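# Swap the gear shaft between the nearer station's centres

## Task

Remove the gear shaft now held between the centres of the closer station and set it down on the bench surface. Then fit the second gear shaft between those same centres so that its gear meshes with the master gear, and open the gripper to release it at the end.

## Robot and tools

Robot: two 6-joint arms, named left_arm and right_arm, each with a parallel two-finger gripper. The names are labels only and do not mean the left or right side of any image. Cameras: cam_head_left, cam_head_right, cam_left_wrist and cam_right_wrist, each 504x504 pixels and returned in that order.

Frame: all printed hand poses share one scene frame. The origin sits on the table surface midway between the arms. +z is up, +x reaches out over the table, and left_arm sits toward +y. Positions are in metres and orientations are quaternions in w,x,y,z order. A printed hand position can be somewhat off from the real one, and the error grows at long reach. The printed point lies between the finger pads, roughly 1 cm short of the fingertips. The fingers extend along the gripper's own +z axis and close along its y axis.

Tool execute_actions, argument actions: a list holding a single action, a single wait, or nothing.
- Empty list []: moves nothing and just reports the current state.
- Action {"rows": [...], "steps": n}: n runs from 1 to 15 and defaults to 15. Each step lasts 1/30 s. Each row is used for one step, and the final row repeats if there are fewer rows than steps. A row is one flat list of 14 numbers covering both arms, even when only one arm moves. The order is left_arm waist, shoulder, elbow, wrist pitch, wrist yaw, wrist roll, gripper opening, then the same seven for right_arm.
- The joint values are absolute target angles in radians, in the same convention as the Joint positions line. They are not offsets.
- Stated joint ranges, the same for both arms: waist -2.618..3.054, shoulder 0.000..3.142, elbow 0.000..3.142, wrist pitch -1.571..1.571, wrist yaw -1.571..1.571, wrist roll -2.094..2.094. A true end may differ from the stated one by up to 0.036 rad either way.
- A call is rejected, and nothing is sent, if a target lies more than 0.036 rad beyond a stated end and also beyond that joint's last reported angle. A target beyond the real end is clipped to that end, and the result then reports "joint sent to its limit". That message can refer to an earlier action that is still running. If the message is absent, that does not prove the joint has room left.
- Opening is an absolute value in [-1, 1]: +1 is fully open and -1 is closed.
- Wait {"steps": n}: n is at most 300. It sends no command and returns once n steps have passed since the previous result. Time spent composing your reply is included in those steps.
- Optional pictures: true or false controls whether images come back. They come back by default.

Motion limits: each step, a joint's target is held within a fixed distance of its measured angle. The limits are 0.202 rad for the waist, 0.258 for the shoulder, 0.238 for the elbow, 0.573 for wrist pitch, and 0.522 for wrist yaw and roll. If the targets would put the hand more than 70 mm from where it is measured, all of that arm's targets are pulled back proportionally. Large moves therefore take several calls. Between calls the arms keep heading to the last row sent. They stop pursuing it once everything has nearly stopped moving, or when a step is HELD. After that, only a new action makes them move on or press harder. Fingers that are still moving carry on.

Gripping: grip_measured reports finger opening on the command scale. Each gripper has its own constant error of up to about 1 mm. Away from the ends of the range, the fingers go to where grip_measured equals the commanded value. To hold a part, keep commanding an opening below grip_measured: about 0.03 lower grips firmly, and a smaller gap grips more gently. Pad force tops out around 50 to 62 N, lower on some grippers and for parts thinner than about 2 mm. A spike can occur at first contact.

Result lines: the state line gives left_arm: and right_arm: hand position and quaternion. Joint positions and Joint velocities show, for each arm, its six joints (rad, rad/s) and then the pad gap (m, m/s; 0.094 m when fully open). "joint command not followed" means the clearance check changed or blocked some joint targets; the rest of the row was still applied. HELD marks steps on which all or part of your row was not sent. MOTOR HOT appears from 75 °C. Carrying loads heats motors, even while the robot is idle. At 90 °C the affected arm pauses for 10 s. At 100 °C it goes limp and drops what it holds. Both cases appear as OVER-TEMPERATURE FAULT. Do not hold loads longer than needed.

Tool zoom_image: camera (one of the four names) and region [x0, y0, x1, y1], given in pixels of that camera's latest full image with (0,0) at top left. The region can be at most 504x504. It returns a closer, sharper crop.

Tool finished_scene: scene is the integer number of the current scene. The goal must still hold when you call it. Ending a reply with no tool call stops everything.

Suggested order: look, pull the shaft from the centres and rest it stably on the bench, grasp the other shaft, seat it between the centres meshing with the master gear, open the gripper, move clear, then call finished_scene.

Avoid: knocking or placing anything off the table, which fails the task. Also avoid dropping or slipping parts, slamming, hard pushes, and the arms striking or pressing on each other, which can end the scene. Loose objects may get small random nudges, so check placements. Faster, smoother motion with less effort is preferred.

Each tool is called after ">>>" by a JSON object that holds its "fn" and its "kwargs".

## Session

>>> {"fn": "execute_actions", "kwargs": {"actions": []}}

Scene clock: 0.00 s of 6800.00 s.
left_arm: end_effector_position=(+0.4774, +0.2690, +0.3168) grip_measured=+1.000 end_effector_quat_wxyz=(+0.250, +0.299, +0.643, +0.660) | right_arm: end_effector_position=(+0.4518, -0.3353, +0.2413) grip_measured=+1.000 end_effector_quat_wxyz=(+0.168, -0.027, +0.828, -0.535)
Joint positions: left_arm=[-0.18   1.659  1.166  0.483 -1.052  1.634  0.094] | right_arm=[ 0.232  2.175  2.088 -1.178  1.171 -0.059  0.094]
Joint velocities: left_arm=[ 0.002 -0.027 -0.007  0.007 -0.037 -0.037  0.   ] | right_arm=[-0.012  0.007 -0.007 -0.022  0.007 -0.051  0.   ]
Motor temperatures (°C, as the motors report them): left_arm=[27 30 30 39 24 24] | right_arm=[26 25 27 29 23 25]

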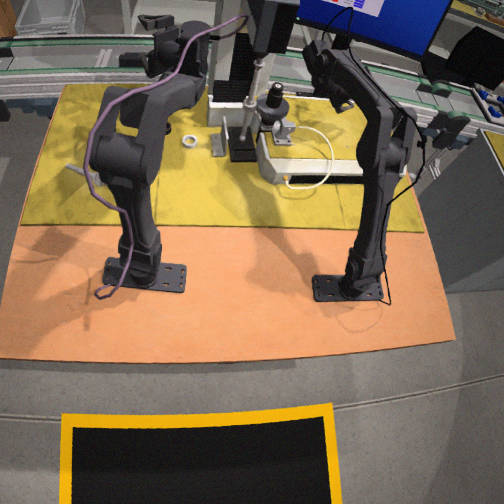

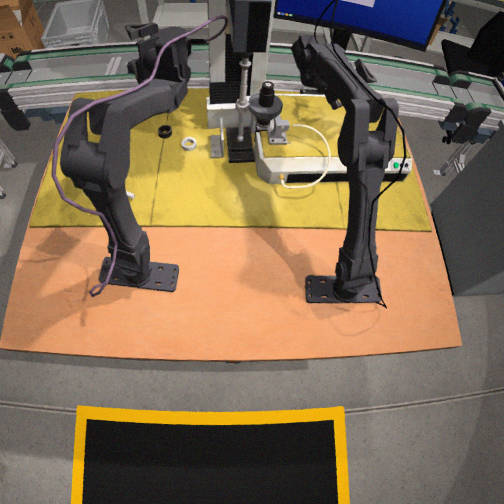

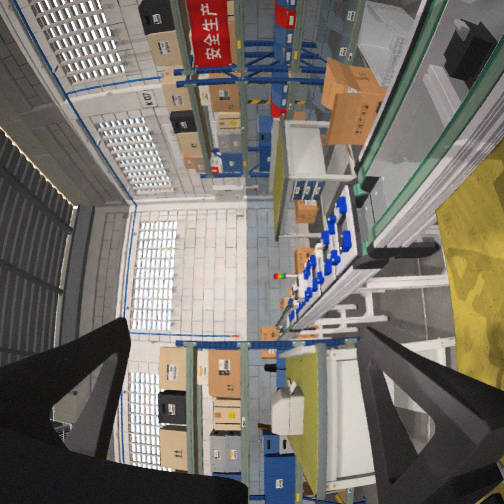

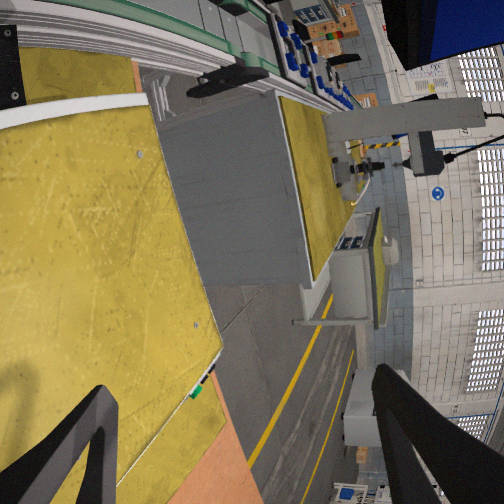

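>>> {"fn": "execute_actions", "kwargs": {"actions": [{"rows":[[-0.1,1.0,0.5,0.6,-0.6,0.5,0,0.1,1.2,1.1,-0.8,1,0,-0.5]]}], "pictures": false}}

>>> {"fn": "execute_actions", "kwargs": {"actions": [{"rows":[[-0.3,1.1,0.4,0.8,0,0,0,0.1,0.7,0.5,0.5,0,0,-0.5]]}], "pictures": false}}

>>> {"fn": "execute_actions", "kwargs": {"actions": [{"rows":[[-0.445,1.44,0.48,0.98,0,0,0,0.3,0.9,0.3,1.3,0,0,-0.5]]}], "pictures": false}}

>>> {"fn": "execute_actions", "kwargs": {"actions": [{"rows":[[-0.445,1.62,0.63,1.03,0,0,0,0.5,1.2,0.3,1.49,0,0,-0.5]]}]}}

Scene clock: 7.67 s of 6800.00 s.
left_arm: end_effector_position=(+0.3549, +0.2801, +0.3036) grip_measured=+0.002 end_effector_quat_wxyz=(+0.655, +0.028, +0.675, +0.339) | right_arm: end_effector_position=(+0.2471, -0.4029, +0.2796) grip_measured=-0.498 end_effector_quat_wxyz=(+0.301, +0.126, +0.832, -0.449)
Joint positions: left_arm=[-0.099  0.999  0.517  0.591 -0.631  0.583  0.047] | right_arm=[ 0.09   1.183  1.125 -0.842  1.012 -0.013  0.024]
Joint velocities: left_arm=[-0.002 -0.017 -0.002 -0.022  0.095 -0.462 -0.   ] | right_arm=[-0.012 -0.115 -0.002  0.242 -0.051  0.066 -0.001]
Motor temperatures (°C, as the motors report them): left_arm=[27 32 31 40 24 24] | right_arm=[26 28 27 30 24 25]
Steps of this call (steps 1 to 90: nothing new was sent; then 4.17 s passed at rest; steps 91 to 105: all 15 steps of this action). Readings (joint positions):
91: left_arm=[-0.169 1.627 1.125 0.502 -0.971 1.553] | right_arm=[0.222 2.141 2.033 -1.109 1.144 -0.054]
92: left_arm=[-0.154 1.560 1.038 0.515 -0.885 1.453] | right_arm=[0.207 2.083 1.940 -1.038 1.104 -0.047]
94: left_arm=[-0.116 1.394 0.862 0.533 -0.784 1.257] | right_arm=[0.153 1.944 1.756 -0.952 1.055 -0.037]
98: left_arm=[-0.099 1.053 0.568 0.575 -0.692 0.870] | right_arm=[0.076 1.606 1.414 -0.865 1.026 -0.022]
105: the state above

Scene clock: 8.17 s of 6800.00 s.
left_arm: end_effector_position=(+0.3535, +0.1044, +0.2665) grip_measured=+0.002 end_effector_quat_wxyz=(+0.728, +0.131, +0.662, -0.120) | right_arm: end_effector_position=(+0.2824, -0.2599, +0.3404) grip_measured=-0.498 end_effector_quat_wxyz=(+0.765, +0.000, +0.644, +0.004)
Joint positions: left_arm=[-0.299  1.095  0.408  0.778 -0.039  0.035  0.047] | right_arm=[ 0.092  0.704  0.496  0.381  0.065 -0.006  0.024]
Joint velocities: left_arm=[ 0.002 -0.012  0.007  0.154  0.183 -0.183 -0.   ] | right_arm=[-0.002  0.002 -0.012  0.725 -0.388 -0.051 -0.   ]
Motor temperatures (°C, as the motors report them): left_arm=[27 32 31 41 24 24] | right_arm=[26 28 28 30 24 25]
Steps of this call (steps 1 to 15: all 15 steps of this action). Readings (joint positions):
1: left_arm=[-0.114 1.005 0.508 0.616 -0.598 0.530] | right_arm=[0.088 1.144 1.080 -0.741 0.939 -0.012]
2: left_arm=[-0.152 1.014 0.496 0.647 -0.541 0.467] | right_arm=[0.090 1.076 0.997 -0.618 0.832 -0.012]
4: left_arm=[-0.228 1.045 0.465 0.694 -0.396 0.339] | right_arm=[0.092 0.904 0.820 -0.409 0.629 -0.011]
8: left_arm=[-0.298 1.093 0.413 0.736 -0.155 0.144] | right_arm=[0.092 0.698 0.546 0.010 0.281 -0.008]
15: the state above

Scene clock: 8.67 s of 6800.00 s.
left_arm: end_effector_position=(+0.3697, +0.0244, +0.2072) grip_measured=+0.002 end_effector_quat_wxyz=(+0.677, +0.191, +0.686, -0.183) | right_arm: end_effector_position=(+0.2523, -0.1926, +0.3757) grip_measured=-0.498 end_effector_quat_wxyz=(+0.880, -0.058, +0.457, +0.117)
Joint positions: left_arm=[-0.445  1.453  0.475  0.963 -0.009  0.007  0.047] | right_arm=[ 0.297  0.917  0.287  1.244  0.013 -0.003  0.024]
Joint velocities: left_arm=[ 0.007  0.007  0.002  0.037  0.022  0.037 -0.001] | right_arm=[-0.022  0.022  0.012  0.3   -0.037  0.007  0.001]
Motor temperatures (°C, as the motors report them): left_arm=[27 32 31 41 24 24] | right_arm=[26 28 28 30 24 25]
Steps of this call (steps 1 to 15: all 15 steps of this action). Readings (joint positions):
1: left_arm=[-0.320 1.130 0.412 0.820 -0.047 0.028] | right_arm=[0.124 0.729 0.468 0.491 0.070 -0.004]
2: left_arm=[-0.363 1.203 0.437 0.873 -0.044 0.024] | right_arm=[0.187 0.773 0.432 0.630 0.063 -0.003]
4: left_arm=[-0.426 1.354 0.475 0.929 -0.023 0.018] | right_arm=[0.277 0.867 0.354 0.835 0.032 -0.003]
8: left_arm=[-0.445 1.453 0.475 0.925 -0.009 0.011] | right_arm=[0.297 0.917 0.287 1.054 0.015 -0.003]
15: the state above

Scene clock: 9.17 s of 6800.00 s.
left_arm: end_effector_position=(+0.4017, +0.0049, +0.2118) grip_measured=+0.002 end_effector_quat_wxyz=(+0.688, +0.188, +0.676, -0.187) | right_arm: end_effector_position=(+0.2677, -0.1175, +0.3356) grip_measured=-0.498 end_effector_quat_wxyz=(+0.846, -0.114, +0.479, +0.202)
Joint positions: left_arm=[-0.445  1.612  0.608  1.019 -0.009  0.006  0.047] | right_arm=[ 0.495  1.218  0.297  1.461  0.005 -0.001  0.024]
Joint velocities: left_arm=[-0.012 -0.002 -0.007 -0.022 -0.022  0.022 -0.001] | right_arm=[-0.007 -0.002  0.017  0.066  0.051 -0.007  0.001]
Motor temperatures (°C, as the motors report them): left_arm=[27 32 31 41 24 24] | right_arm=[26 28 28 30 24 25]
Steps of this call (steps 1 to 15: all 15 steps of this action). Readings (joint positions):
1: left_arm=[-0.445 1.475 0.491 0.974 -0.009 0.007] | right_arm=[0.330 0.954 0.287 1.299 0.029 -0.001]
2: left_arm=[-0.445 1.520 0.533 0.987 -0.009 0.006] | right_arm=[0.394 1.024 0.294 1.367 0.028 -0.001]
4: left_arm=[-0.445 1.591 0.597 1.001 -0.009 0.006] | right_arm=[0.476 1.151 0.297 1.404 0.012 -0.001]
8: left_arm=[-0.445 1.612 0.608 1.007 -0.009 0.006] | right_arm=[0.495 1.218 0.297 1.411 0.005 -0.001]
15: the state above

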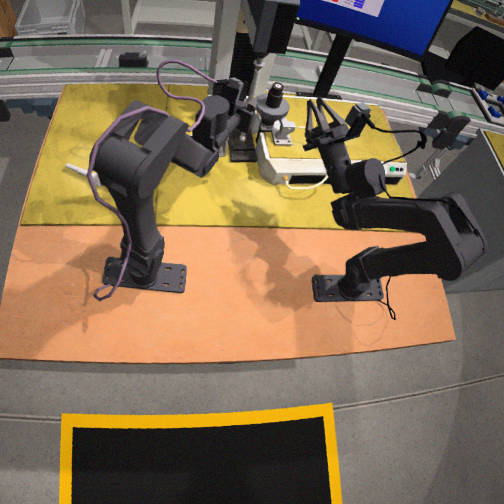

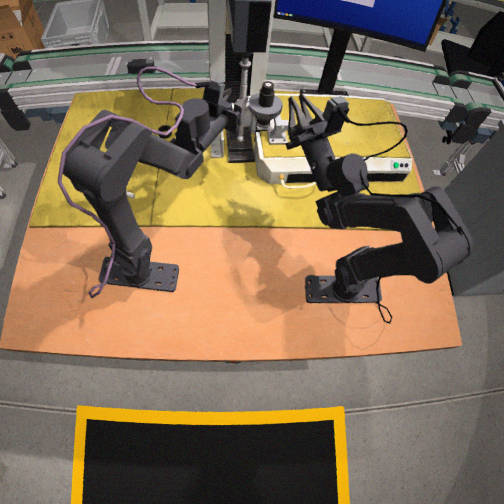

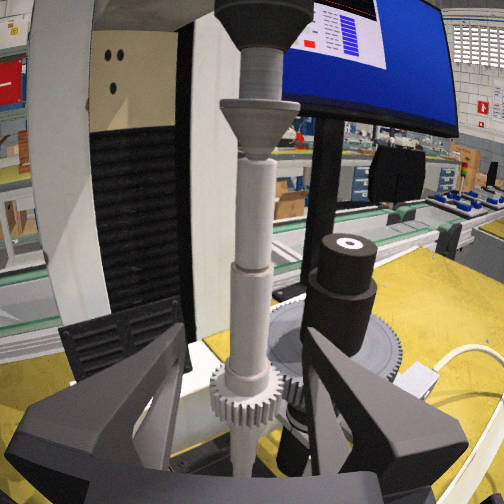

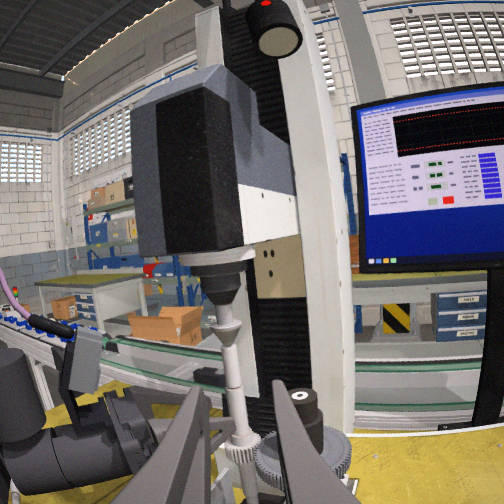

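>>> {"fn": "execute_actions", "kwargs": {"actions": [{"rows":[[-0.455,1.66,0.66,1.05,0,0,0,0.5,1.3,0.36,1.49,0,0,-0.55],[-0.455,1.7,0.69,1.06,0,0,0,0.5,1.4,0.42,1.49,0,0,-0.55],[-0.455,1.74,0.72,1.07,0,0,0,0.5,1.5,0.48,1.49,0,0,-0.55],[-0.455,1.78,0.74,1.07,0,0,0,0.51,1.6,0.55,1.49,0,0,-0.55]]}], "pictures": false}}

>>> {"fn": "execute_actions", "kwargs": {"actions": [{"rows":[[-0.455,1.78,0.74,1.07,0,0,-0.65,0.53,1.73,0.73,1.42,0,0,-0.6]]}]}}

Scene clock: 16.10 s of 6800.00 s.
left_arm: end_effector_position=(+0.4299, -0.0121, +0.1938) grip_measured=+0.002 end_effector_quat_wxyz=(+0.684, +0.189, +0.680, -0.186) | right_arm: end_effector_position=(+0.3484, -0.0734, +0.2832) grip_measured=-0.548 end_effector_quat_wxyz=(+0.803, -0.132, +0.547, +0.194)
Joint positions: left_arm=[-0.445  1.775  0.717  1.062 -0.009  0.006  0.047] | right_arm=[ 0.501  1.619  0.525  1.47   0.005 -0.001  0.021]
Joint velocities: left_arm=[-0.002  0.002 -0.002 -0.007  0.007 -0.081  0.001] | right_arm=[ 0.002 -0.022 -0.002 -0.007 -0.022 -0.022  0.   ]
Motor temperatures (°C, as the motors report them): left_arm=[27 32 32 42 24 24] | right_arm=[26 27 28 31 24 25]
Steps of this call (steps 1 to 15: the robot went on to your last target; steps 16 to 90: nothing new was sent; then 3.43 s passed at rest; steps 91 to 105: all 15 steps of this action). Readings (joint positions):
91: left_arm=[-0.445 1.616 0.611 1.025 -0.009 0.006] | right_arm=[0.495 1.227 0.300 1.478 0.005 -0.001]
92: left_arm=[-0.445 1.631 0.623 1.032 -0.009 0.006] | right_arm=[0.495 1.261 0.318 1.492 0.005 -0.001]
94: left_arm=[-0.445 1.691 0.673 1.052 -0.009 0.006] | right_arm=[0.496 1.404 0.411 1.514 0.005 -0.001]
98: left_arm=[-0.445 1.770 0.717 1.059 -0.009 0.006] | right_arm=[0.500 1.608 0.525 1.479 0.005 -0.001]
105: the state above

Scene clock: 16.60 s of 6800.00 s.
left_arm: end_effector_position=(+0.4290, -0.0136, +0.1939) grip_measured=-0.596 end_effector_quat_wxyz=(+0.683, +0.190, +0.680, -0.188) | right_arm: end_effector_position=(+0.3777, -0.0464, +0.2980) grip_measured=-0.598 end_effector_quat_wxyz=(+0.808, -0.135, +0.535, +0.205)
Joint positions: left_arm=[-0.448  1.775  0.717  1.063 -0.005  0.005  0.019] | right_arm=[ 0.523  1.728  0.701  1.428  0.005 -0.001  0.019]
Joint velocities: left_arm=[ 0.007 -0.012  0.012  0.022 -0.022  0.007 -0.   ] | right_arm=[-0.002 -0.017  0.007 -0.051  0.037  0.007  0.   ]
Motor temperatures (°C, as the motors report them): left_arm=[27 32 32 42 24 24] | right_arm=[26 27 28 31 24 25]
Steps of this call (steps 1 to 15: all 15 steps of this action). Readings (joint positions):
1: left_arm=[-0.445 1.775 0.717 1.063 -0.009 0.006] | right_arm=[0.503 1.634 0.546 1.469 0.005 -0.001]
2: left_arm=[-0.445 1.775 0.717 1.063 -0.009 0.006] | right_arm=[0.507 1.666 0.598 1.463 0.005 -0.001]
4: left_arm=[-0.448 1.775 0.717 1.063 -0.005 0.005] | right_arm=[0.517 1.716 0.681 1.445 0.005 -0.001]
8: left_arm=[-0.448 1.775 0.717 1.063 -0.005 0.005] | right_arm=[0.523 1.728 0.701 1.431 0.005 -0.001]
15: the state above

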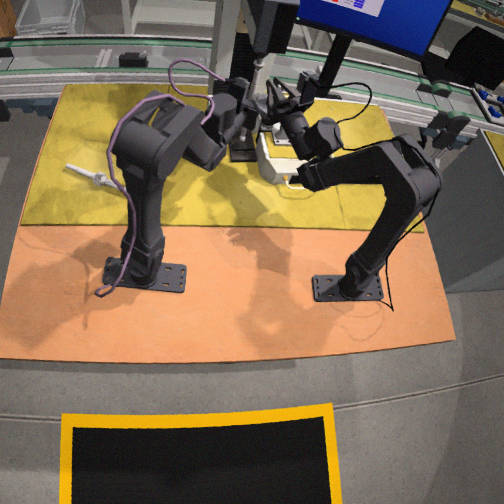

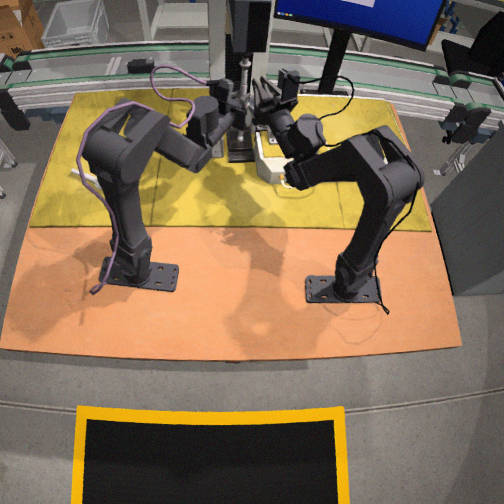

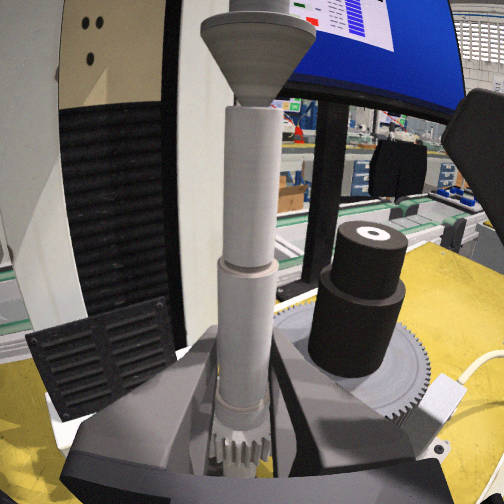

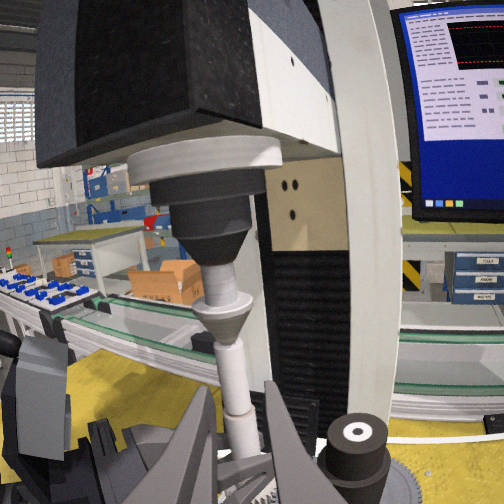

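>>> {"fn": "execute_actions", "kwargs": {"actions": [{"rows":[[-0.455,1.78,0.74,1.07,0,0,-0.65,0.545,1.74,0.78,1.38,0,0,-0.63],[-0.455,1.78,0.74,1.07,0,0,-0.65,0.545,1.755,0.81,1.35,0,0,-0.63],[-0.455,1.78,0.74,1.07,0,0,-0.65,0.545,1.77,0.84,1.32,0,0,-0.63],[-0.455,1.78,0.74,1.07,0,0,-0.65,0.545,1.785,0.87,1.29,0,0,-0.63],[-0.455,1.78,0.74,1.07,0,0,-0.65,0.545,1.8,0.895,1.285,0,0,-0.63]]}]}}

Scene clock: 21.17 s of 6800.00 s.
left_arm: end_effector_position=(+0.4290, -0.0136, +0.1939) grip_measured=-0.596 end_effector_quat_wxyz=(+0.683, +0.190, +0.680, -0.188) | right_arm: end_effector_position=(+0.4068, -0.0225, +0.3030) grip_measured=-0.628 end_effector_quat_wxyz=(+0.797, -0.143, +0.549, +0.208)
Joint positions: left_arm=[-0.448  1.775  0.717  1.063 -0.005  0.005  0.019] | right_arm=[ 0.537  1.796  0.863  1.297  0.005 -0.001  0.017]
Joint velocities: left_arm=[ 0.012  0.002 -0.012  0.022 -0.037  0.007 -0.001] | right_arm=[ 0.002 -0.002  0.007 -0.022  0.022 -0.037 -0.   ]
Motor temperatures (°C, as the motors report them): left_arm=[27 32 32 43 24 24] | right_arm=[26 27 28 32 24 25]
Steps of this call (steps 1 to 15: the robot went on to your last target; steps 16 to 90: nothing new was sent; then 1.07 s passed at rest; steps 91 to 105: all 15 steps of this action). Readings (joint positions):
91: left_arm=[-0.448 1.775 0.717 1.063 -0.005 0.005] | right_arm=[0.525 1.728 0.707 1.421 0.005 -0.001]
92: left_arm=[-0.448 1.775 0.717 1.063 -0.005 0.005] | right_arm=[0.527 1.733 0.722 1.410 0.005 -0.001]
94: left_arm=[-0.448 1.775 0.717 1.063 -0.005 0.005] | right_arm=[0.533 1.755 0.778 1.378 0.005 -0.001]
98: left_arm=[-0.448 1.775 0.717 1.063 -0.005 0.005] | right_arm=[0.537 1.792 0.861 1.327 0.005 -0.001]
105: the state above

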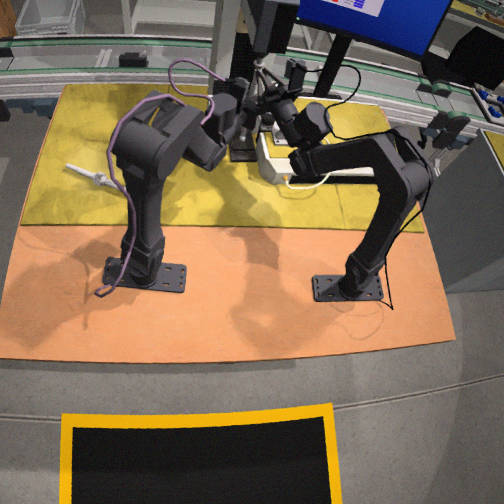

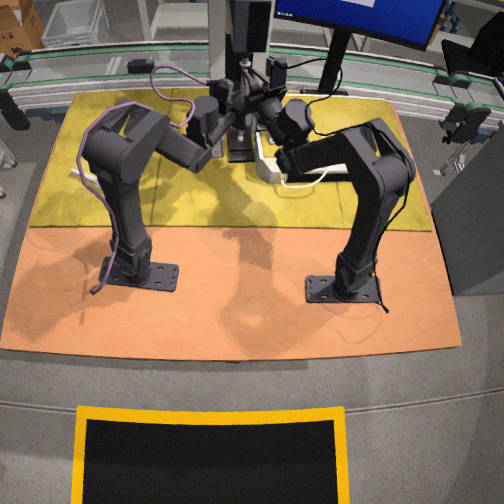

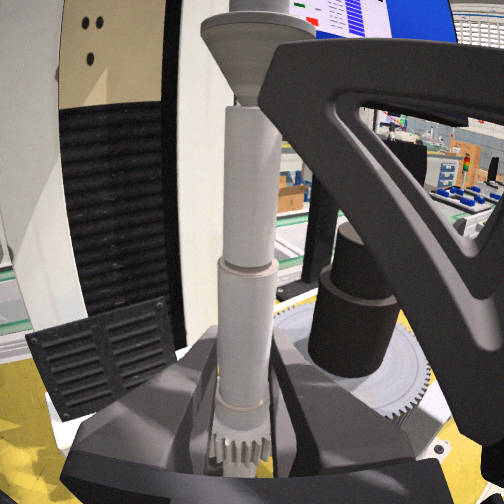

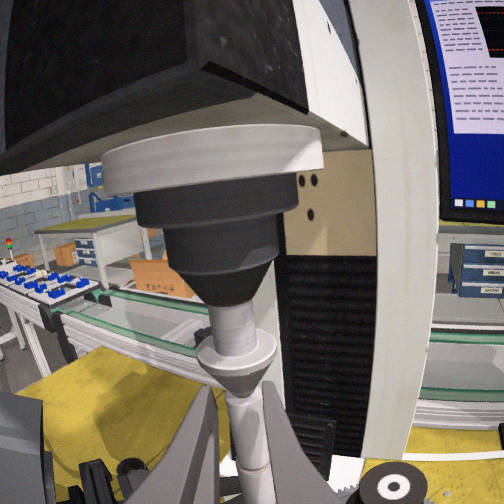

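>>> {"fn": "execute_actions", "kwargs": {"actions": [{"rows":[[-0.45,1.75,0.75,1.15,0,0,-0.7,0.535,1.81,0.94,1.3,0,0,-0.63],[-0.45,1.75,0.75,1.15,0,0,-0.7,0.535,1.81,0.97,1.3,0,0,-0.63],[-0.45,1.75,0.75,1.15,0,0,-0.7,0.535,1.81,1.01,1.3,0,0,-0.63]]}], "pictures": false}}

>>> {"fn": "execute_actions", "kwargs": {"actions": [{"rows":[[-0.435,1.71,0.75,1.16,0,0,-0.7,0.535,1.81,1.01,1.3,0,0,-0.63]]}]}}

Scene clock: 25.40 s of 6800.00 s.
left_arm: end_effector_position=(+0.4305, -0.0110, +0.1953) grip_measured=-0.596 end_effector_quat_wxyz=(+0.685, +0.181, +0.680, -0.187) | right_arm: end_effector_position=(+0.4192, -0.0162, +0.3077) grip_measured=-0.628 end_effector_quat_wxyz=(+0.795, -0.142, +0.552, +0.207)
Joint positions: left_arm=[-0.447  1.775  0.717  1.068 -0.02  -0.006  0.019] | right_arm=[0.537 1.825 0.93  1.253 0.008 0.001 0.017]
Joint velocities: left_arm=[-0.012 -0.002  0.002 -0.007  0.066 -0.095 -0.   ] | right_arm=[-0.007  0.022 -0.022 -0.081 -0.11   0.051  0.001]
Motor temperatures (°C, as the motors report them): left_arm=[27 32 32 43 24 24] | right_arm=[26 27 29 32 24 25]
Steps of this call (steps 1 to 15: the robot went on to your last target; steps 16 to 90: nothing new was sent; then 0.73 s passed at rest; steps 91 to 105: all 15 steps of this action). Readings (joint positions):
91: left_arm=[-0.448 1.775 0.717 1.067 -0.005 0.005] | right_arm=[0.537 1.798 0.867 1.292 0.005 -0.001]
92: left_arm=[-0.448 1.775 0.717 1.068 -0.005 0.005] | right_arm=[0.537 1.804 0.882 1.290 0.006 -0.001]
94: left_arm=[-0.447 1.775 0.717 1.068 -0.011 0.002] | right_arm=[0.537 1.810 0.900 1.286 0.008 -0.001]
98: left_arm=[-0.447 1.775 0.717 1.068 -0.017 -0.003] | right_arm=[0.537 1.821 0.919 1.265 0.008 -0.001]
105: the state above

Scene clock: 25.90 s of 6800.00 s.
left_arm: end_effector_position=(+0.4306, -0.0104, +0.1959) grip_measured=-0.596 end_effector_quat_wxyz=(+0.685, +0.183, +0.680, -0.189) | right_arm: end_effector_position=(+0.4192, -0.0162, +0.3076) grip_measured=-0.628 end_effector_quat_wxyz=(+0.795, -0.140, +0.552, +0.209)
Joint positions: left_arm=[-0.442  1.771  0.717  1.063 -0.01  -0.006  0.019] | right_arm=[0.537 1.825 0.93  1.253 0.008 0.005 0.017]
Joint velocities: left_arm=[-0.007 -0.002  0.002  0.022 -0.007 -0.007 -0.   ] | right_arm=[ 0.007 -0.002 -0.012 -0.051 -0.007 -0.037 -0.001]
Motor temperatures (°C, as the motors report them): left_arm=[27 33 32 44 24 24] | right_arm=[26 28 29 32 24 25]
Steps of this call (steps 1 to 15: all 15 steps of this action). Readings (joint positions):
1: left_arm=[-0.445 1.773 0.717 1.068 -0.019 -0.006] | right_arm=[0.537 1.825 0.930 1.253 0.008 0.001]
2: left_arm=[-0.444 1.772 0.717 1.065 -0.016 -0.006] | right_arm=[0.537 1.825 0.930 1.253 0.008 0.002]
4: left_arm=[-0.443 1.771 0.717 1.064 -0.013 -0.006] | right_arm=[0.537 1.825 0.930 1.253 0.008 0.004]
8: left_arm=[-0.442 1.771 0.717 1.063 -0.011 -0.006] | right_arm=[0.537 1.825 0.930 1.253 0.008 0.005]
15: the state above

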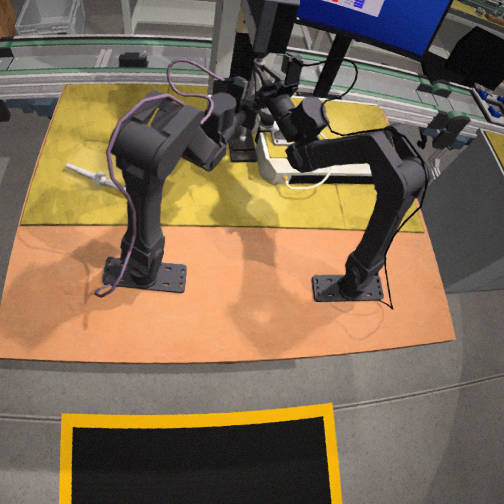

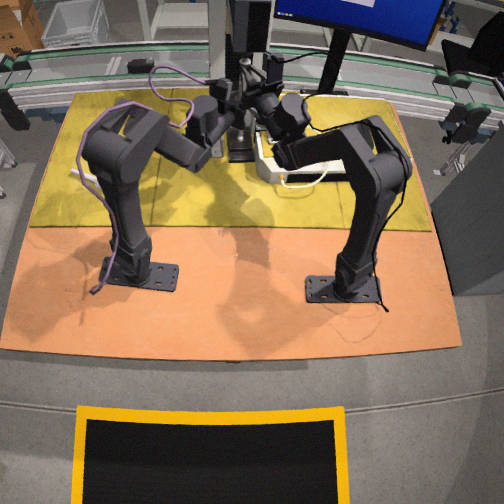

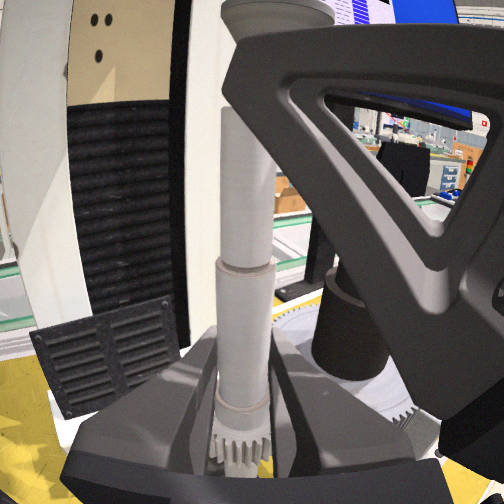

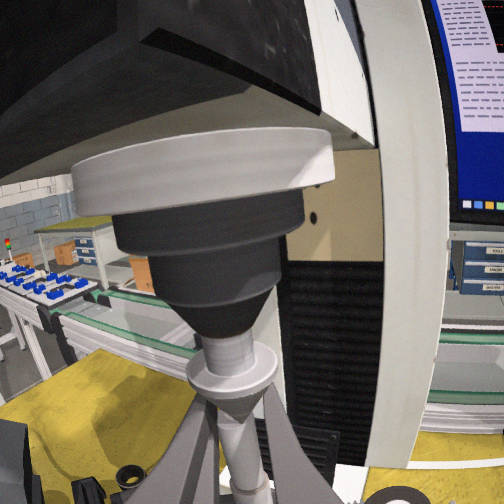

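Slid under the cone. Back off, lower it, and retry contact higher.

>>> {"fn": "execute_actions", "kwargs": {"actions": [{"rows":[[-0.46,1.77,0.74,1.08,0.04,0,-0.7,0.535,1.77,0.83,1.3,0,0,-0.63]]}], "pictures": false}}

>>> {"fn": "execute_actions", "kwargs": {"actions": [{"rows":[[-0.45,1.77,0.74,1.08,0,0,-0.7,0.53,1.8,0.87,1.37,0,0,-0.7]]}]}}

Scene clock: 29.13 s of 6800.00 s.
left_arm: end_effector_position=(+0.4302, -0.0111, +0.1946) grip_measured=-0.596 end_effector_quat_wxyz=(+0.683, +0.185, +0.681, -0.189) | right_arm: end_effector_position=(+0.4061, -0.0236, +0.2974) grip_measured=-0.628 end_effector_quat_wxyz=(+0.791, -0.142, +0.558, +0.209)
Joint positions: left_arm=[-0.443  1.772  0.717  1.06  -0.007 -0.006  0.019] | right_arm=[0.537 1.791 0.849 1.287 0.008 0.007 0.017]
Joint velocities: left_arm=[ 0.002  0.012 -0.007 -0.037  0.007 -0.022  0.001] | right_arm=[-0.007  0.002 -0.022 -0.022 -0.095  0.007 -0.001]
Motor temperatures (°C, as the motors report them): left_arm=[27 34 32 45 24 24] | right_arm=[26 28 29 33 24 25]
Steps of this call (steps 1 to 15: the robot went on to your last target; steps 16 to 82: nothing new was sent; steps 83 to 97: all 15 steps of this action). Readings (joint positions):
83: left_arm=[-0.443 1.772 0.717 1.060 -0.008 -0.006] | right_arm=[0.537 1.822 0.918 1.256 0.008 0.005]
84: left_arm=[-0.443 1.772 0.717 1.060 -0.007 -0.006] | right_arm=[0.537 1.811 0.895 1.266 0.008 0.006]
86: left_arm=[-0.443 1.772 0.717 1.060 -0.007 -0.006] | right_arm=[0.537 1.794 0.860 1.281 0.008 0.006]
90: left_arm=[-0.443 1.772 0.717 1.060 -0.007 -0.006] | right_arm=[0.537 1.791 0.849 1.287 0.008 0.007]
97: the state above

Scene clock: 29.63 s of 6800.00 s.
left_arm: end_effector_position=(+0.4304, -0.0108, +0.1946) grip_measured=-0.596 end_effector_quat_wxyz=(+0.683, +0.184, +0.681, -0.189) | right_arm: end_effector_position=(+0.4019, -0.0262, +0.3099) grip_measured=-0.698 end_effector_quat_wxyz=(+0.807, -0.135, +0.535, +0.213)
Joint positions: left_arm=[-0.443  1.772  0.717  1.06  -0.009 -0.006  0.019] | right_arm=[0.536 1.794 0.849 1.348 0.008 0.006 0.014]
Joint velocities: left_arm=[ 0.002  0.002 -0.002  0.037 -0.037 -0.022 -0.   ] | right_arm=[ 0.012  0.012 -0.002  0.037  0.007  0.022 -0.   ]
Motor temperatures (°C, as the motors report them): left_arm=[27 34 32 45 24 24] | right_arm=[26 28 29 33 24 25]
Steps of this call (steps 1 to 15: all 15 steps of this action). Readings (joint positions):
1: left_arm=[-0.443 1.772 0.717 1.060 -0.008 -0.006] | right_arm=[0.536 1.792 0.849 1.295 0.008 0.006]
2: left_arm=[-0.443 1.772 0.717 1.060 -0.009 -0.006] | right_arm=[0.536 1.793 0.849 1.306 0.008 0.006]
4: left_arm=[-0.443 1.772 0.717 1.060 -0.009 -0.006] | right_arm=[0.536 1.794 0.849 1.322 0.008 0.006]
8: left_arm=[-0.443 1.772 0.717 1.060 -0.009 -0.006] | right_arm=[0.536 1.794 0.849 1.340 0.008 0.006]
15: the state above

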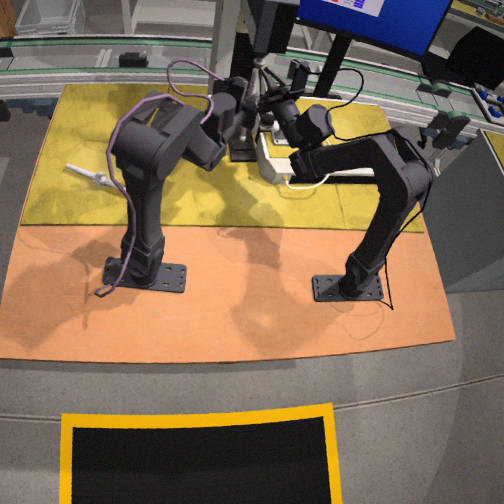

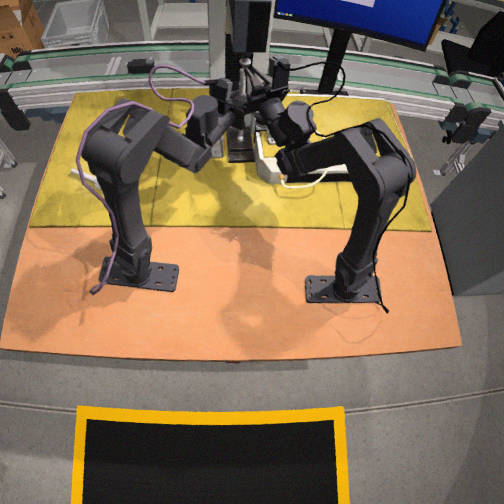

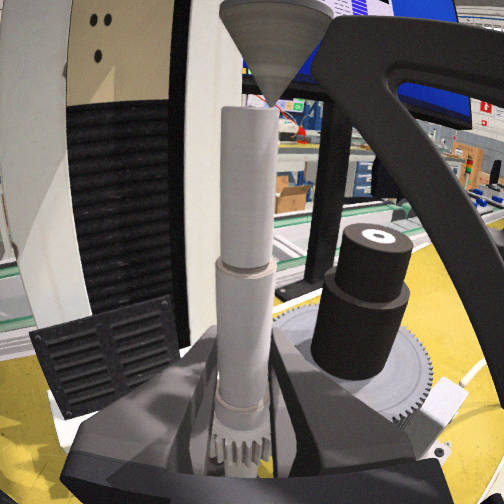

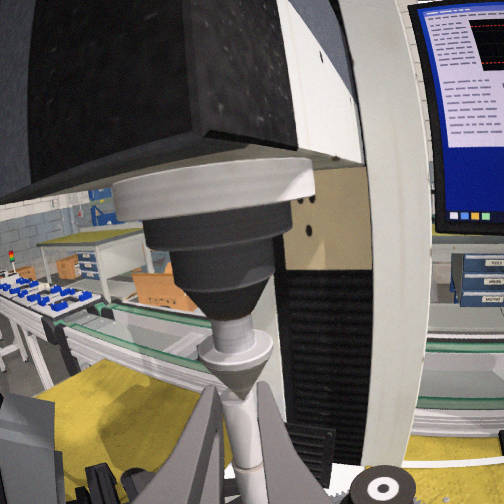

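>>> {"fn": "execute_actions", "kwargs": {"actions": [{"rows":[[-0.445,1.75,0.75,1.15,0,0,-0.7,0.53,1.83,0.9,1.36,0,0,-0.7],[-0.445,1.75,0.75,1.15,0,0,-0.7,0.53,1.83,0.92,1.36,0,0,-0.7],[-0.445,1.75,0.75,1.15,0,0,-0.7,0.53,1.83,0.92,1.36,0,0,-0.7],[-0.445,1.75,0.75,1.15,0,0,-0.7,0.53,1.83,0.92,1.36,0,0,-0.7],[-0.445,1.75,0.75,1.15,0,0,-0.7,0.53,1.83,0.96,1.37,0,0,-0.7],[-0.445,1.75,0.75,1.15,0,0,-0.7,0.53,1.83,1,1.38,0,0,-0.7]]}], "pictures": false}}

>>> {"fn": "execute_actions", "kwargs": {"actions": [{"rows":[[-0.425,1.71,0.75,1.16,0,-0.03,-0.7,0.53,1.83,1,1.38,0,0,-0.7]]}]}}

Scene clock: 35.57 s of 6800.00 s.
left_arm: end_effector_position=(+0.4310, -0.0098, +0.1953) grip_measured=-0.596 end_effector_quat_wxyz=(+0.684, +0.180, +0.681, -0.188) | right_arm: end_effector_position=(+0.4095, -0.0217, +0.3138) grip_measured=-0.698 end_effector_quat_wxyz=(+0.812, -0.134, +0.526, +0.214)
Joint positions: left_arm=[-0.443  1.772  0.717  1.063 -0.015 -0.01   0.019] | right_arm=[0.536 1.831 0.894 1.359 0.007 0.006 0.014]
Joint velocities: left_arm=[-0.007 -0.007 -0.027  0.022  0.022 -0.022 -0.   ] | right_arm=[ 0.012 -0.002  0.012 -0.007 -0.022  0.007  0.001]
Motor temperatures (°C, as the motors report them): left_arm=[27 34 32 45 24 24] | right_arm=[26 28 29 33 23 25]
Steps of this call (steps 1 to 15: the robot went on to your last target; steps 16 to 90: nothing new was sent; then 2.43 s passed at rest; steps 91 to 105: all 15 steps of this action). Readings (joint positions):
91: left_arm=[-0.443 1.772 0.717 1.062 -0.009 -0.006] | right_arm=[0.536 1.798 0.851 1.351 0.008 0.006]
92: left_arm=[-0.443 1.772 0.717 1.063 -0.009 -0.006] | right_arm=[0.536 1.805 0.858 1.353 0.008 0.006]
94: left_arm=[-0.443 1.772 0.717 1.063 -0.009 -0.006] | right_arm=[0.536 1.821 0.876 1.353 0.008 0.006]
98: left_arm=[-0.443 1.772 0.717 1.063 -0.013 -0.008] | right_arm=[0.536 1.831 0.892 1.358 0.007 0.006]
105: the state above

Scene clock: 36.07 s of 6800.00 s.
left_arm: end_effector_position=(+0.4324, -0.0053, +0.2016) grip_measured=-0.596 end_effector_quat_wxyz=(+0.688, +0.172, +0.679, -0.192) | right_arm: end_effector_position=(+0.4095, -0.0217, +0.3138) grip_measured=-0.698 end_effector_quat_wxyz=(+0.812, -0.134, +0.526, +0.214)
Joint positions: left_arm=[-0.431  1.758  0.717  1.061 -0.009 -0.024  0.019] | right_arm=[0.536 1.831 0.894 1.359 0.007 0.006 0.014]
Joint velocities: left_arm=[-0.007  0.007 -0.007  0.037  0.007 -0.051 -0.   ] | right_arm=[-0.007 -0.007 -0.007 -0.007  0.007  0.007 -0.002]
Motor temperatures (°C, as the motors report them): left_arm=[27 34 33 46 24 24] | right_arm=[26 28 29 33 23 25]
Steps of this call (steps 1 to 15: all 15 steps of this action). Readings (joint positions):
1: left_arm=[-0.441 1.770 0.717 1.062 -0.014 -0.014] | right_arm=[0.536 1.831 0.894 1.359 0.007 0.006]
2: left_arm=[-0.439 1.768 0.717 1.061 -0.011 -0.017] | right_arm=[0.536 1.831 0.894 1.359 0.007 0.006]
4: left_arm=[-0.435 1.763 0.717 1.061 -0.009 -0.021] | right_arm=[0.536 1.831 0.894 1.359 0.007 0.006]
8: left_arm=[-0.431 1.758 0.717 1.061 -0.009 -0.023] | right_arm=[0.536 1.831 0.894 1.359 0.007 0.006]
15: the state above

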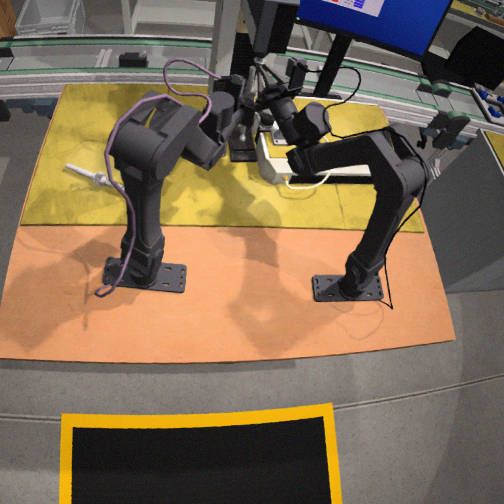

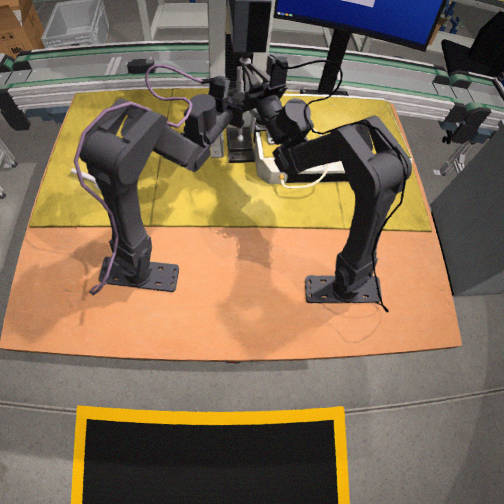

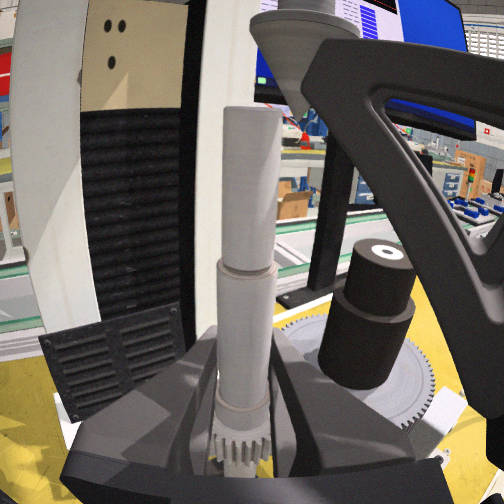

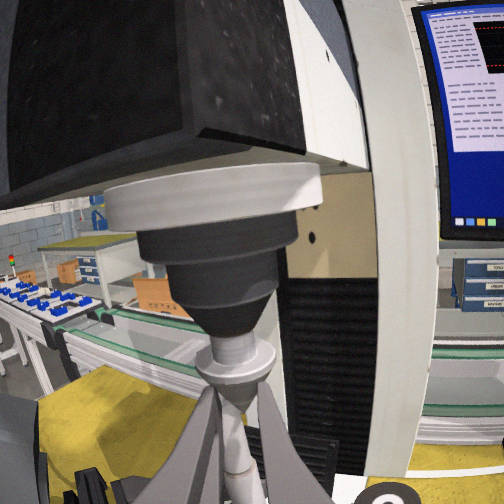

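>>> {"fn": "execute_actions", "kwargs": {"actions": [{"rows":[[-0.41,1.69,0.72,1.15,0,0,-0.7,0.53,1.82,1.02,1.39,0,0,-0.7],[-0.4,1.66,0.7,1.13,0,0,-0.7,0.53,1.82,1.02,1.39,0,0,-0.7],[-0.395,1.63,0.69,1.12,0,0,-0.7,0.53,1.82,1.02,1.39,0,0,-0.7]]}], "pictures": false}}

>>> {"fn": "execute_actions", "kwargs": {"actions": [{"rows":[[-0.395,1.6,0.71,1.05,0,0,-0.7,0.53,1.82,1.02,1.39,0,0,-0.7],[-0.395,1.57,0.72,1,0,0,-0.7,0.53,1.82,1.02,1.39,0,0,-0.7],[-0.395,1.54,0.73,0.94,0,0,-0.7,0.53,1.82,1.02,1.39,0,0,-0.7],[-0.395,1.51,0.74,0.91,0,0,-0.7,0.53,1.82,1.02,1.39,0,0,-0.7],[-0.395,1.48,0.75,0.9,0,0,-0.7,0.53,1.82,1.02,1.39,0,0,-0.7]]}], "pictures": false}}

>>> {"fn": "execute_actions", "kwargs": {"actions": [{"rows":[[-0.39,1.43,0.68,0.89,0,0,-0.7,0.53,1.82,1.02,1.39,0,0,-0.7],[-0.39,1.39,0.65,0.87,0,0,-0.7,0.53,1.82,1.02,1.39,0,0,-0.7],[-0.38,1.34,0.62,0.85,0,0,-0.7,0.53,1.82,1.02,1.39,0,0,-0.7],[-0.37,1.29,0.59,0.83,0,0,-0.7,0.53,1.82,1.02,1.39,0,0,-0.7],[-0.35,1.23,0.56,0.8,0,0,-0.7,0.53,1.82,1.02,1.39,0,0,-0.7],[-0.32,1.16,0.53,0.76,0,0,-0.7,0.53,1.82,1.02,1.39,0,0,-0.7],[-0.25,1.05,0.5,0.68,0,0,-0.7,0.53,1.82,1.02,1.39,0,0,-0.7]]}], "pictures": false}}

>>> {"fn": "execute_actions", "kwargs": {"actions": [{"rows":[[0.15,1.0,0.75,0,0,-0.6,-0.7,0.53,1.82,1.02,1.39,0,0,-0.7]]}], "pictures": false}}

>>> {"fn": "execute_actions", "kwargs": {"actions": [{"rows":[[0.15,1.3,1.1,-1.1,0,-1.6,-0.7,0.53,1.82,1.02,1.39,0,0,-0.7]]}], "pictures": false}}

>>> {"fn": "execute_actions", "kwargs": {"actions": [{"rows":[[-0.1,1.59,1.19,-1.12,0,-1.9,-0.7,0.53,1.82,1.02,1.39,0,0,-0.7]]}]}}

Scene clock: 52.23 s of 6800.00 s.
left_arm: end_effector_position=(+0.4279, +0.0152, +0.2190) grip_measured=-0.596 end_effector_quat_wxyz=(+0.699, +0.167, +0.673, -0.178) | right_arm: end_effector_position=(+0.4093, -0.0218, +0.3231) grip_measured=-0.698 end_effector_quat_wxyz=(+0.819, -0.131, +0.515, +0.216)
Joint positions: left_arm=[-0.397  1.671  0.68   1.03  -0.002 -0.006  0.019] | right_arm=[0.536 1.831 0.911 1.37  0.007 0.006 0.014]
Joint velocities: left_arm=[-0.007 -0.017 -0.002 -0.081  0.022 -0.066  0.   ] | right_arm=[ 0.007 -0.002  0.002 -0.081  0.051 -0.081 -0.   ]
Motor temperatures (°C, as the motors report them): left_arm=[27 36 33 51 24 24] | right_arm=[26 28 33 34 23 25]
Steps of this call (steps 1 to 15: the robot went on to your last target; steps 16 to 90: nothing new was sent; then 12.67 s passed at rest; steps 91 to 105: all 15 steps of this action). Readings (joint positions):
91: left_arm=[-0.430 1.757 0.717 1.060 -0.008 -0.021] | right_arm=[0.536 1.831 0.895 1.361 0.007 0.006]
92: left_arm=[-0.426 1.749 0.713 1.054 -0.005 -0.018] | right_arm=[0.536 1.831 0.899 1.362 0.007 0.006]
94: left_arm=[-0.414 1.714 0.691 1.037 -0.002 -0.014] | right_arm=[0.536 1.831 0.906 1.367 0.007 0.006]
98: left_arm=[-0.397 1.674 0.680 1.033 -0.002 -0.009] | right_arm=[0.536 1.831 0.911 1.370 0.007 0.006]
105: the state above

Scene clock: 52.73 s of 6800.00 s.
left_arm: end_effector_position=(+0.4165, +0.0213, +0.2526) grip_measured=-0.596 end_effector_quat_wxyz=(+0.694, +0.168, +0.677, -0.177) | right_arm: end_effector_position=(+0.4093, -0.0218, +0.3231) grip_measured=-0.698 end_effector_quat_wxyz=(+0.819, -0.131, +0.515, +0.216)
Joint positions: left_arm=[-0.397  1.517  0.705  0.839 -0.002 -0.006  0.019] | right_arm=[0.536 1.831 0.911 1.37  0.007 0.006 0.014]
Joint velocities: left_arm=[-0.012 -0.012  0.002 -0.212 -0.037  0.007  0.001] | right_arm=[-0.012 -0.002 -0.007  0.037  0.11  -0.051 -0.001]
Motor temperatures (°C, as the motors report them): left_arm=[27 36 33 51 24 24] | right_arm=[26 28 33 34 23 25]
Steps of this call (steps 1 to 15: all 15 steps of this action). Readings (joint positions):
1: left_arm=[-0.397 1.668 0.680 1.023 -0.002 -0.006] | right_arm=[0.536 1.831 0.911 1.370 0.007 0.006]
2: left_arm=[-0.397 1.658 0.680 1.001 -0.002 -0.006] | right_arm=[0.536 1.831 0.911 1.370 0.007 0.006]
4: left_arm=[-0.397 1.619 0.680 0.930 -0.002 -0.006] | right_arm=[0.536 1.831 0.911 1.370 0.007 0.006]
8: left_arm=[-0.397 1.535 0.686 0.852 -0.002 -0.006] | right_arm=[0.536 1.831 0.911 1.370 0.007 0.006]
15: the state above

Scene clock: 53.23 s of 6800.00 s.
left_arm: end_effector_position=(+0.3638, +0.1173, +0.2750) grip_measured=-0.596 end_effector_quat_wxyz=(+0.712, +0.112, +0.683, -0.121) | right_arm: end_effector_position=(+0.4093, -0.0218, +0.3231) grip_measured=-0.698 end_effector_quat_wxyz=(+0.819, -0.131, +0.515, +0.216)
Joint positions: left_arm=[-0.244  1.073  0.484  0.632 -0.012 -0.005  0.019] | right_arm=[0.536 1.831 0.911 1.37  0.007 0.006 0.014]
Joint velocities: left_arm=[-0.017 -0.007  0.012 -0.3    0.081 -0.022  0.   ] | right_arm=[ 0.002 -0.012 -0.012 -0.022  0.095 -0.007 -0.001]
Motor temperatures (°C, as the motors report them): left_arm=[27 36 33 51 24 24] | right_arm=[26 28 33 34 23 25]
Steps of this call (steps 1 to 15: all 15 steps of this action). Readings (joint positions):
1: left_arm=[-0.397 1.512 0.701 0.831 -0.002 -0.006] | right_arm=[0.536 1.831 0.911 1.370 0.007 0.006]
2: left_arm=[-0.397 1.497 0.686 0.823 -0.002 -0.006] | right_arm=[0.536 1.831 0.911 1.370 0.007 0.006]
4: left_arm=[-0.392 1.429 0.632 0.792 -0.001 -0.006] | right_arm=[0.536 1.831 0.911 1.370 0.007 0.006]
8: left_arm=[-0.313 1.190 0.506 0.676 0.020 -0.006] | right_arm=[0.536 1.831 0.911 1.370 0.007 0.006]
15: the state above

Scene clock: 53.73 s of 6800.00 s.
left_arm: end_effector_position=(+0.3717, +0.2661, +0.2299) grip_measured=-0.596 end_effector_quat_wxyz=(+0.542, -0.259, +0.788, -0.136) | right_arm: end_effector_position=(+0.4093, -0.0218, +0.3231) grip_measured=-0.698 end_effector_quat_wxyz=(+0.819, -0.131, +0.515, +0.216)
Joint positions: left_arm=[ 0.155  1.036  0.707 -0.057 -0.014 -0.569  0.019] | right_arm=[0.536 1.831 0.911 1.37  0.007 0.006 0.014]
Joint velocities: left_arm=[-0.012 -0.007 -0.027 -0.256  0.066 -0.198  0.   ] | right_arm=[ 0.007 -0.012 -0.007  0.022 -0.007 -0.007  0.   ]
Motor temperatures (°C, as the motors report them): left_arm=[27 36 33 51 24 24] | right_arm=[26 28 33 34 23 25]
Steps of this call (steps 1 to 15: all 15 steps of this action). Readings (joint positions):
1: left_arm=[-0.215 1.066 0.517 0.533 0.016 -0.083] | right_arm=[0.536 1.831 0.911 1.370 0.007 0.006]
2: left_arm=[-0.160 1.063 0.574 0.389 0.043 -0.186] | right_arm=[0.536 1.831 0.911 1.370 0.007 0.006]
4: left_arm=[-0.022 1.061 0.659 0.208 0.043 -0.333] | right_arm=[0.536 1.831 0.911 1.370 0.007 0.006]
8: left_arm=[0.163 1.039 0.707 0.066 -0.027 -0.486] | right_arm=[0.536 1.831 0.911 1.370 0.007 0.006]
15: the state above

Scene clock: 54.23 s of 6800.00 s.
left_arm: end_effector_position=(+0.2653, +0.2593, +0.1205) grip_measured=-0.596 end_effector_quat_wxyz=(-0.080, +0.710, -0.697, +0.066) | right_arm: end_effector_position=(+0.4093, -0.0218, +0.3231) grip_measured=-0.698 end_effector_quat_wxyz=(+0.819, -0.131, +0.515, +0.216)
Joint positions: left_arm=[ 0.155  1.332  1.046 -1.078 -0.01  -1.532  0.019] | right_arm=[0.536 1.831 0.911 1.37  0.007 0.006 0.014]
Joint velocities: left_arm=[ 0.007 -0.012 -0.027 -0.198 -0.051 -0.418 -0.   ] | right_arm=[-0.027 -0.012  0.017  0.051 -0.037 -0.066 -0.001]
Motor temperatures (°C, as the motors report them): left_arm=[27 36 33 51 24 24] | right_arm=[26 28 33 34 23 25]
Steps of this call (steps 1 to 15: all 15 steps of this action). Readings (joint positions):
1: left_arm=[0.155 1.069 0.750 -0.147 -0.014 -0.649] | right_arm=[0.536 1.831 0.911 1.370 0.007 0.006]
2: left_arm=[0.155 1.137 0.832 -0.272 -0.014 -0.749] | right_arm=[0.536 1.831 0.911 1.370 0.007 0.006]
4: left_arm=[0.155 1.274 0.976 -0.487 -0.012 -0.946] | right_arm=[0.536 1.831 0.911 1.370 0.007 0.006]
8: left_arm=[0.155 1.332 1.046 -0.838 -0.010 -1.306] | right_arm=[0.536 1.831 0.911 1.370 0.007 0.006]
15: the state above

Scene clock: 54.73 s of 6800.00 s.
left_arm: end_effector_position=(+0.2806, +0.1854, +0.0770) grip_measured=-0.596 end_effector_quat_wxyz=(-0.000, +0.743, -0.669, +0.003) | right_arm: end_effector_position=(+0.4093, -0.0218, +0.3231) grip_measured=-0.698 end_effector_quat_wxyz=(+0.819, -0.131, +0.515, +0.216)
Joint positions: left_arm=[-0.105  1.625  1.157 -1.099  0.002 -1.881  0.019] | right_arm=[0.536 1.831 0.911 1.37  0.007 0.006 0.014]
Joint velocities: left_arm=[-0.007 -0.007 -0.007 -0.037  0.007 -0.11   0.001] | right_arm=[-0.007  0.002 -0.007  0.007  0.007  0.007  0.001]
Motor temperatures (°C, as the motors report them): left_arm=[27 36 33 50 24 24] | right_arm=[26 29 33 34 23 25]
Steps of this call (steps 1 to 15: all 15 steps of this action). Readings (joint positions):
1: left_arm=[0.128 1.364 1.068 -1.108 -0.030 -1.591] | right_arm=[0.536 1.831 0.911 1.370 0.007 0.006]
2: left_arm=[0.074 1.424 1.109 -1.139 -0.049 -1.650] | right_arm=[0.536 1.831 0.911 1.370 0.007 0.006]
4: left_arm=[-0.040 1.544 1.154 -1.112 -0.038 -1.738] | right_arm=[0.536 1.831 0.911 1.370 0.007 0.006]
8: left_arm=[-0.117 1.628 1.157 -1.089 0.008 -1.830] | right_arm=[0.536 1.831 0.911 1.370 0.007 0.006]
15: the state above

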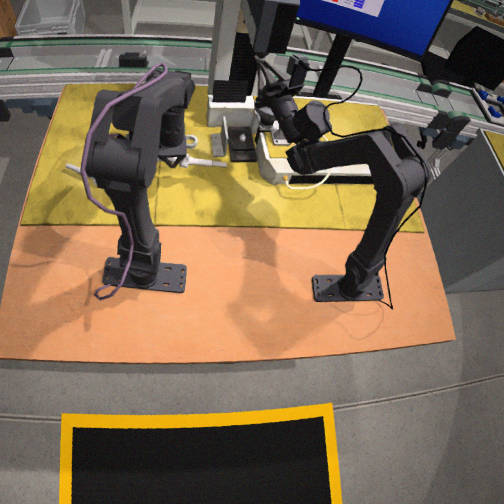

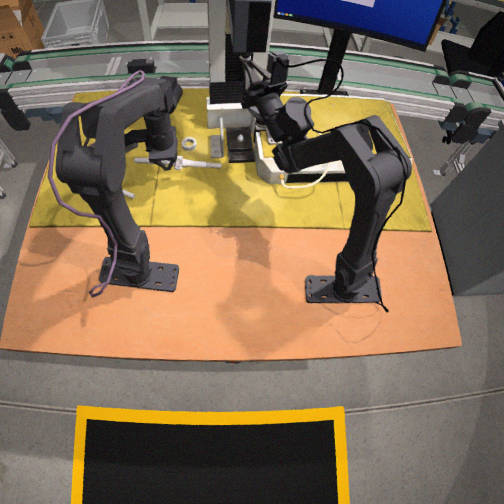

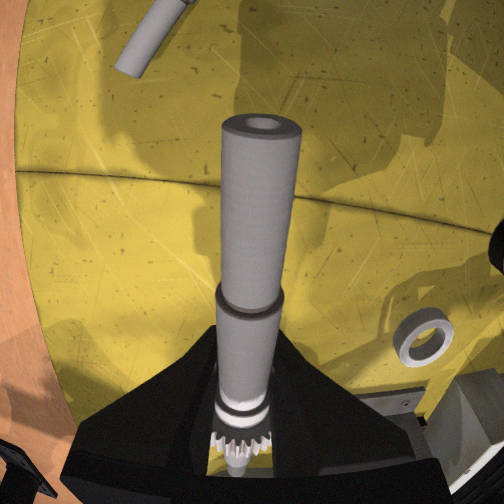

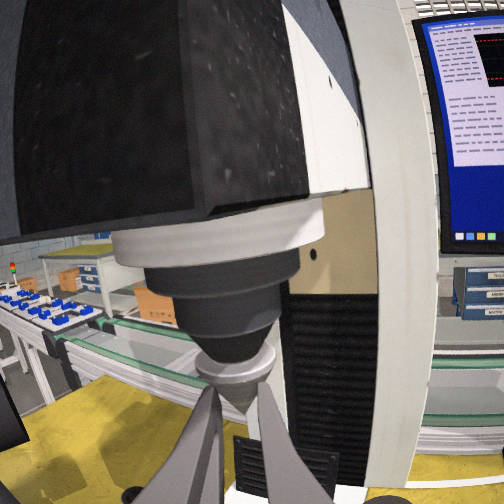

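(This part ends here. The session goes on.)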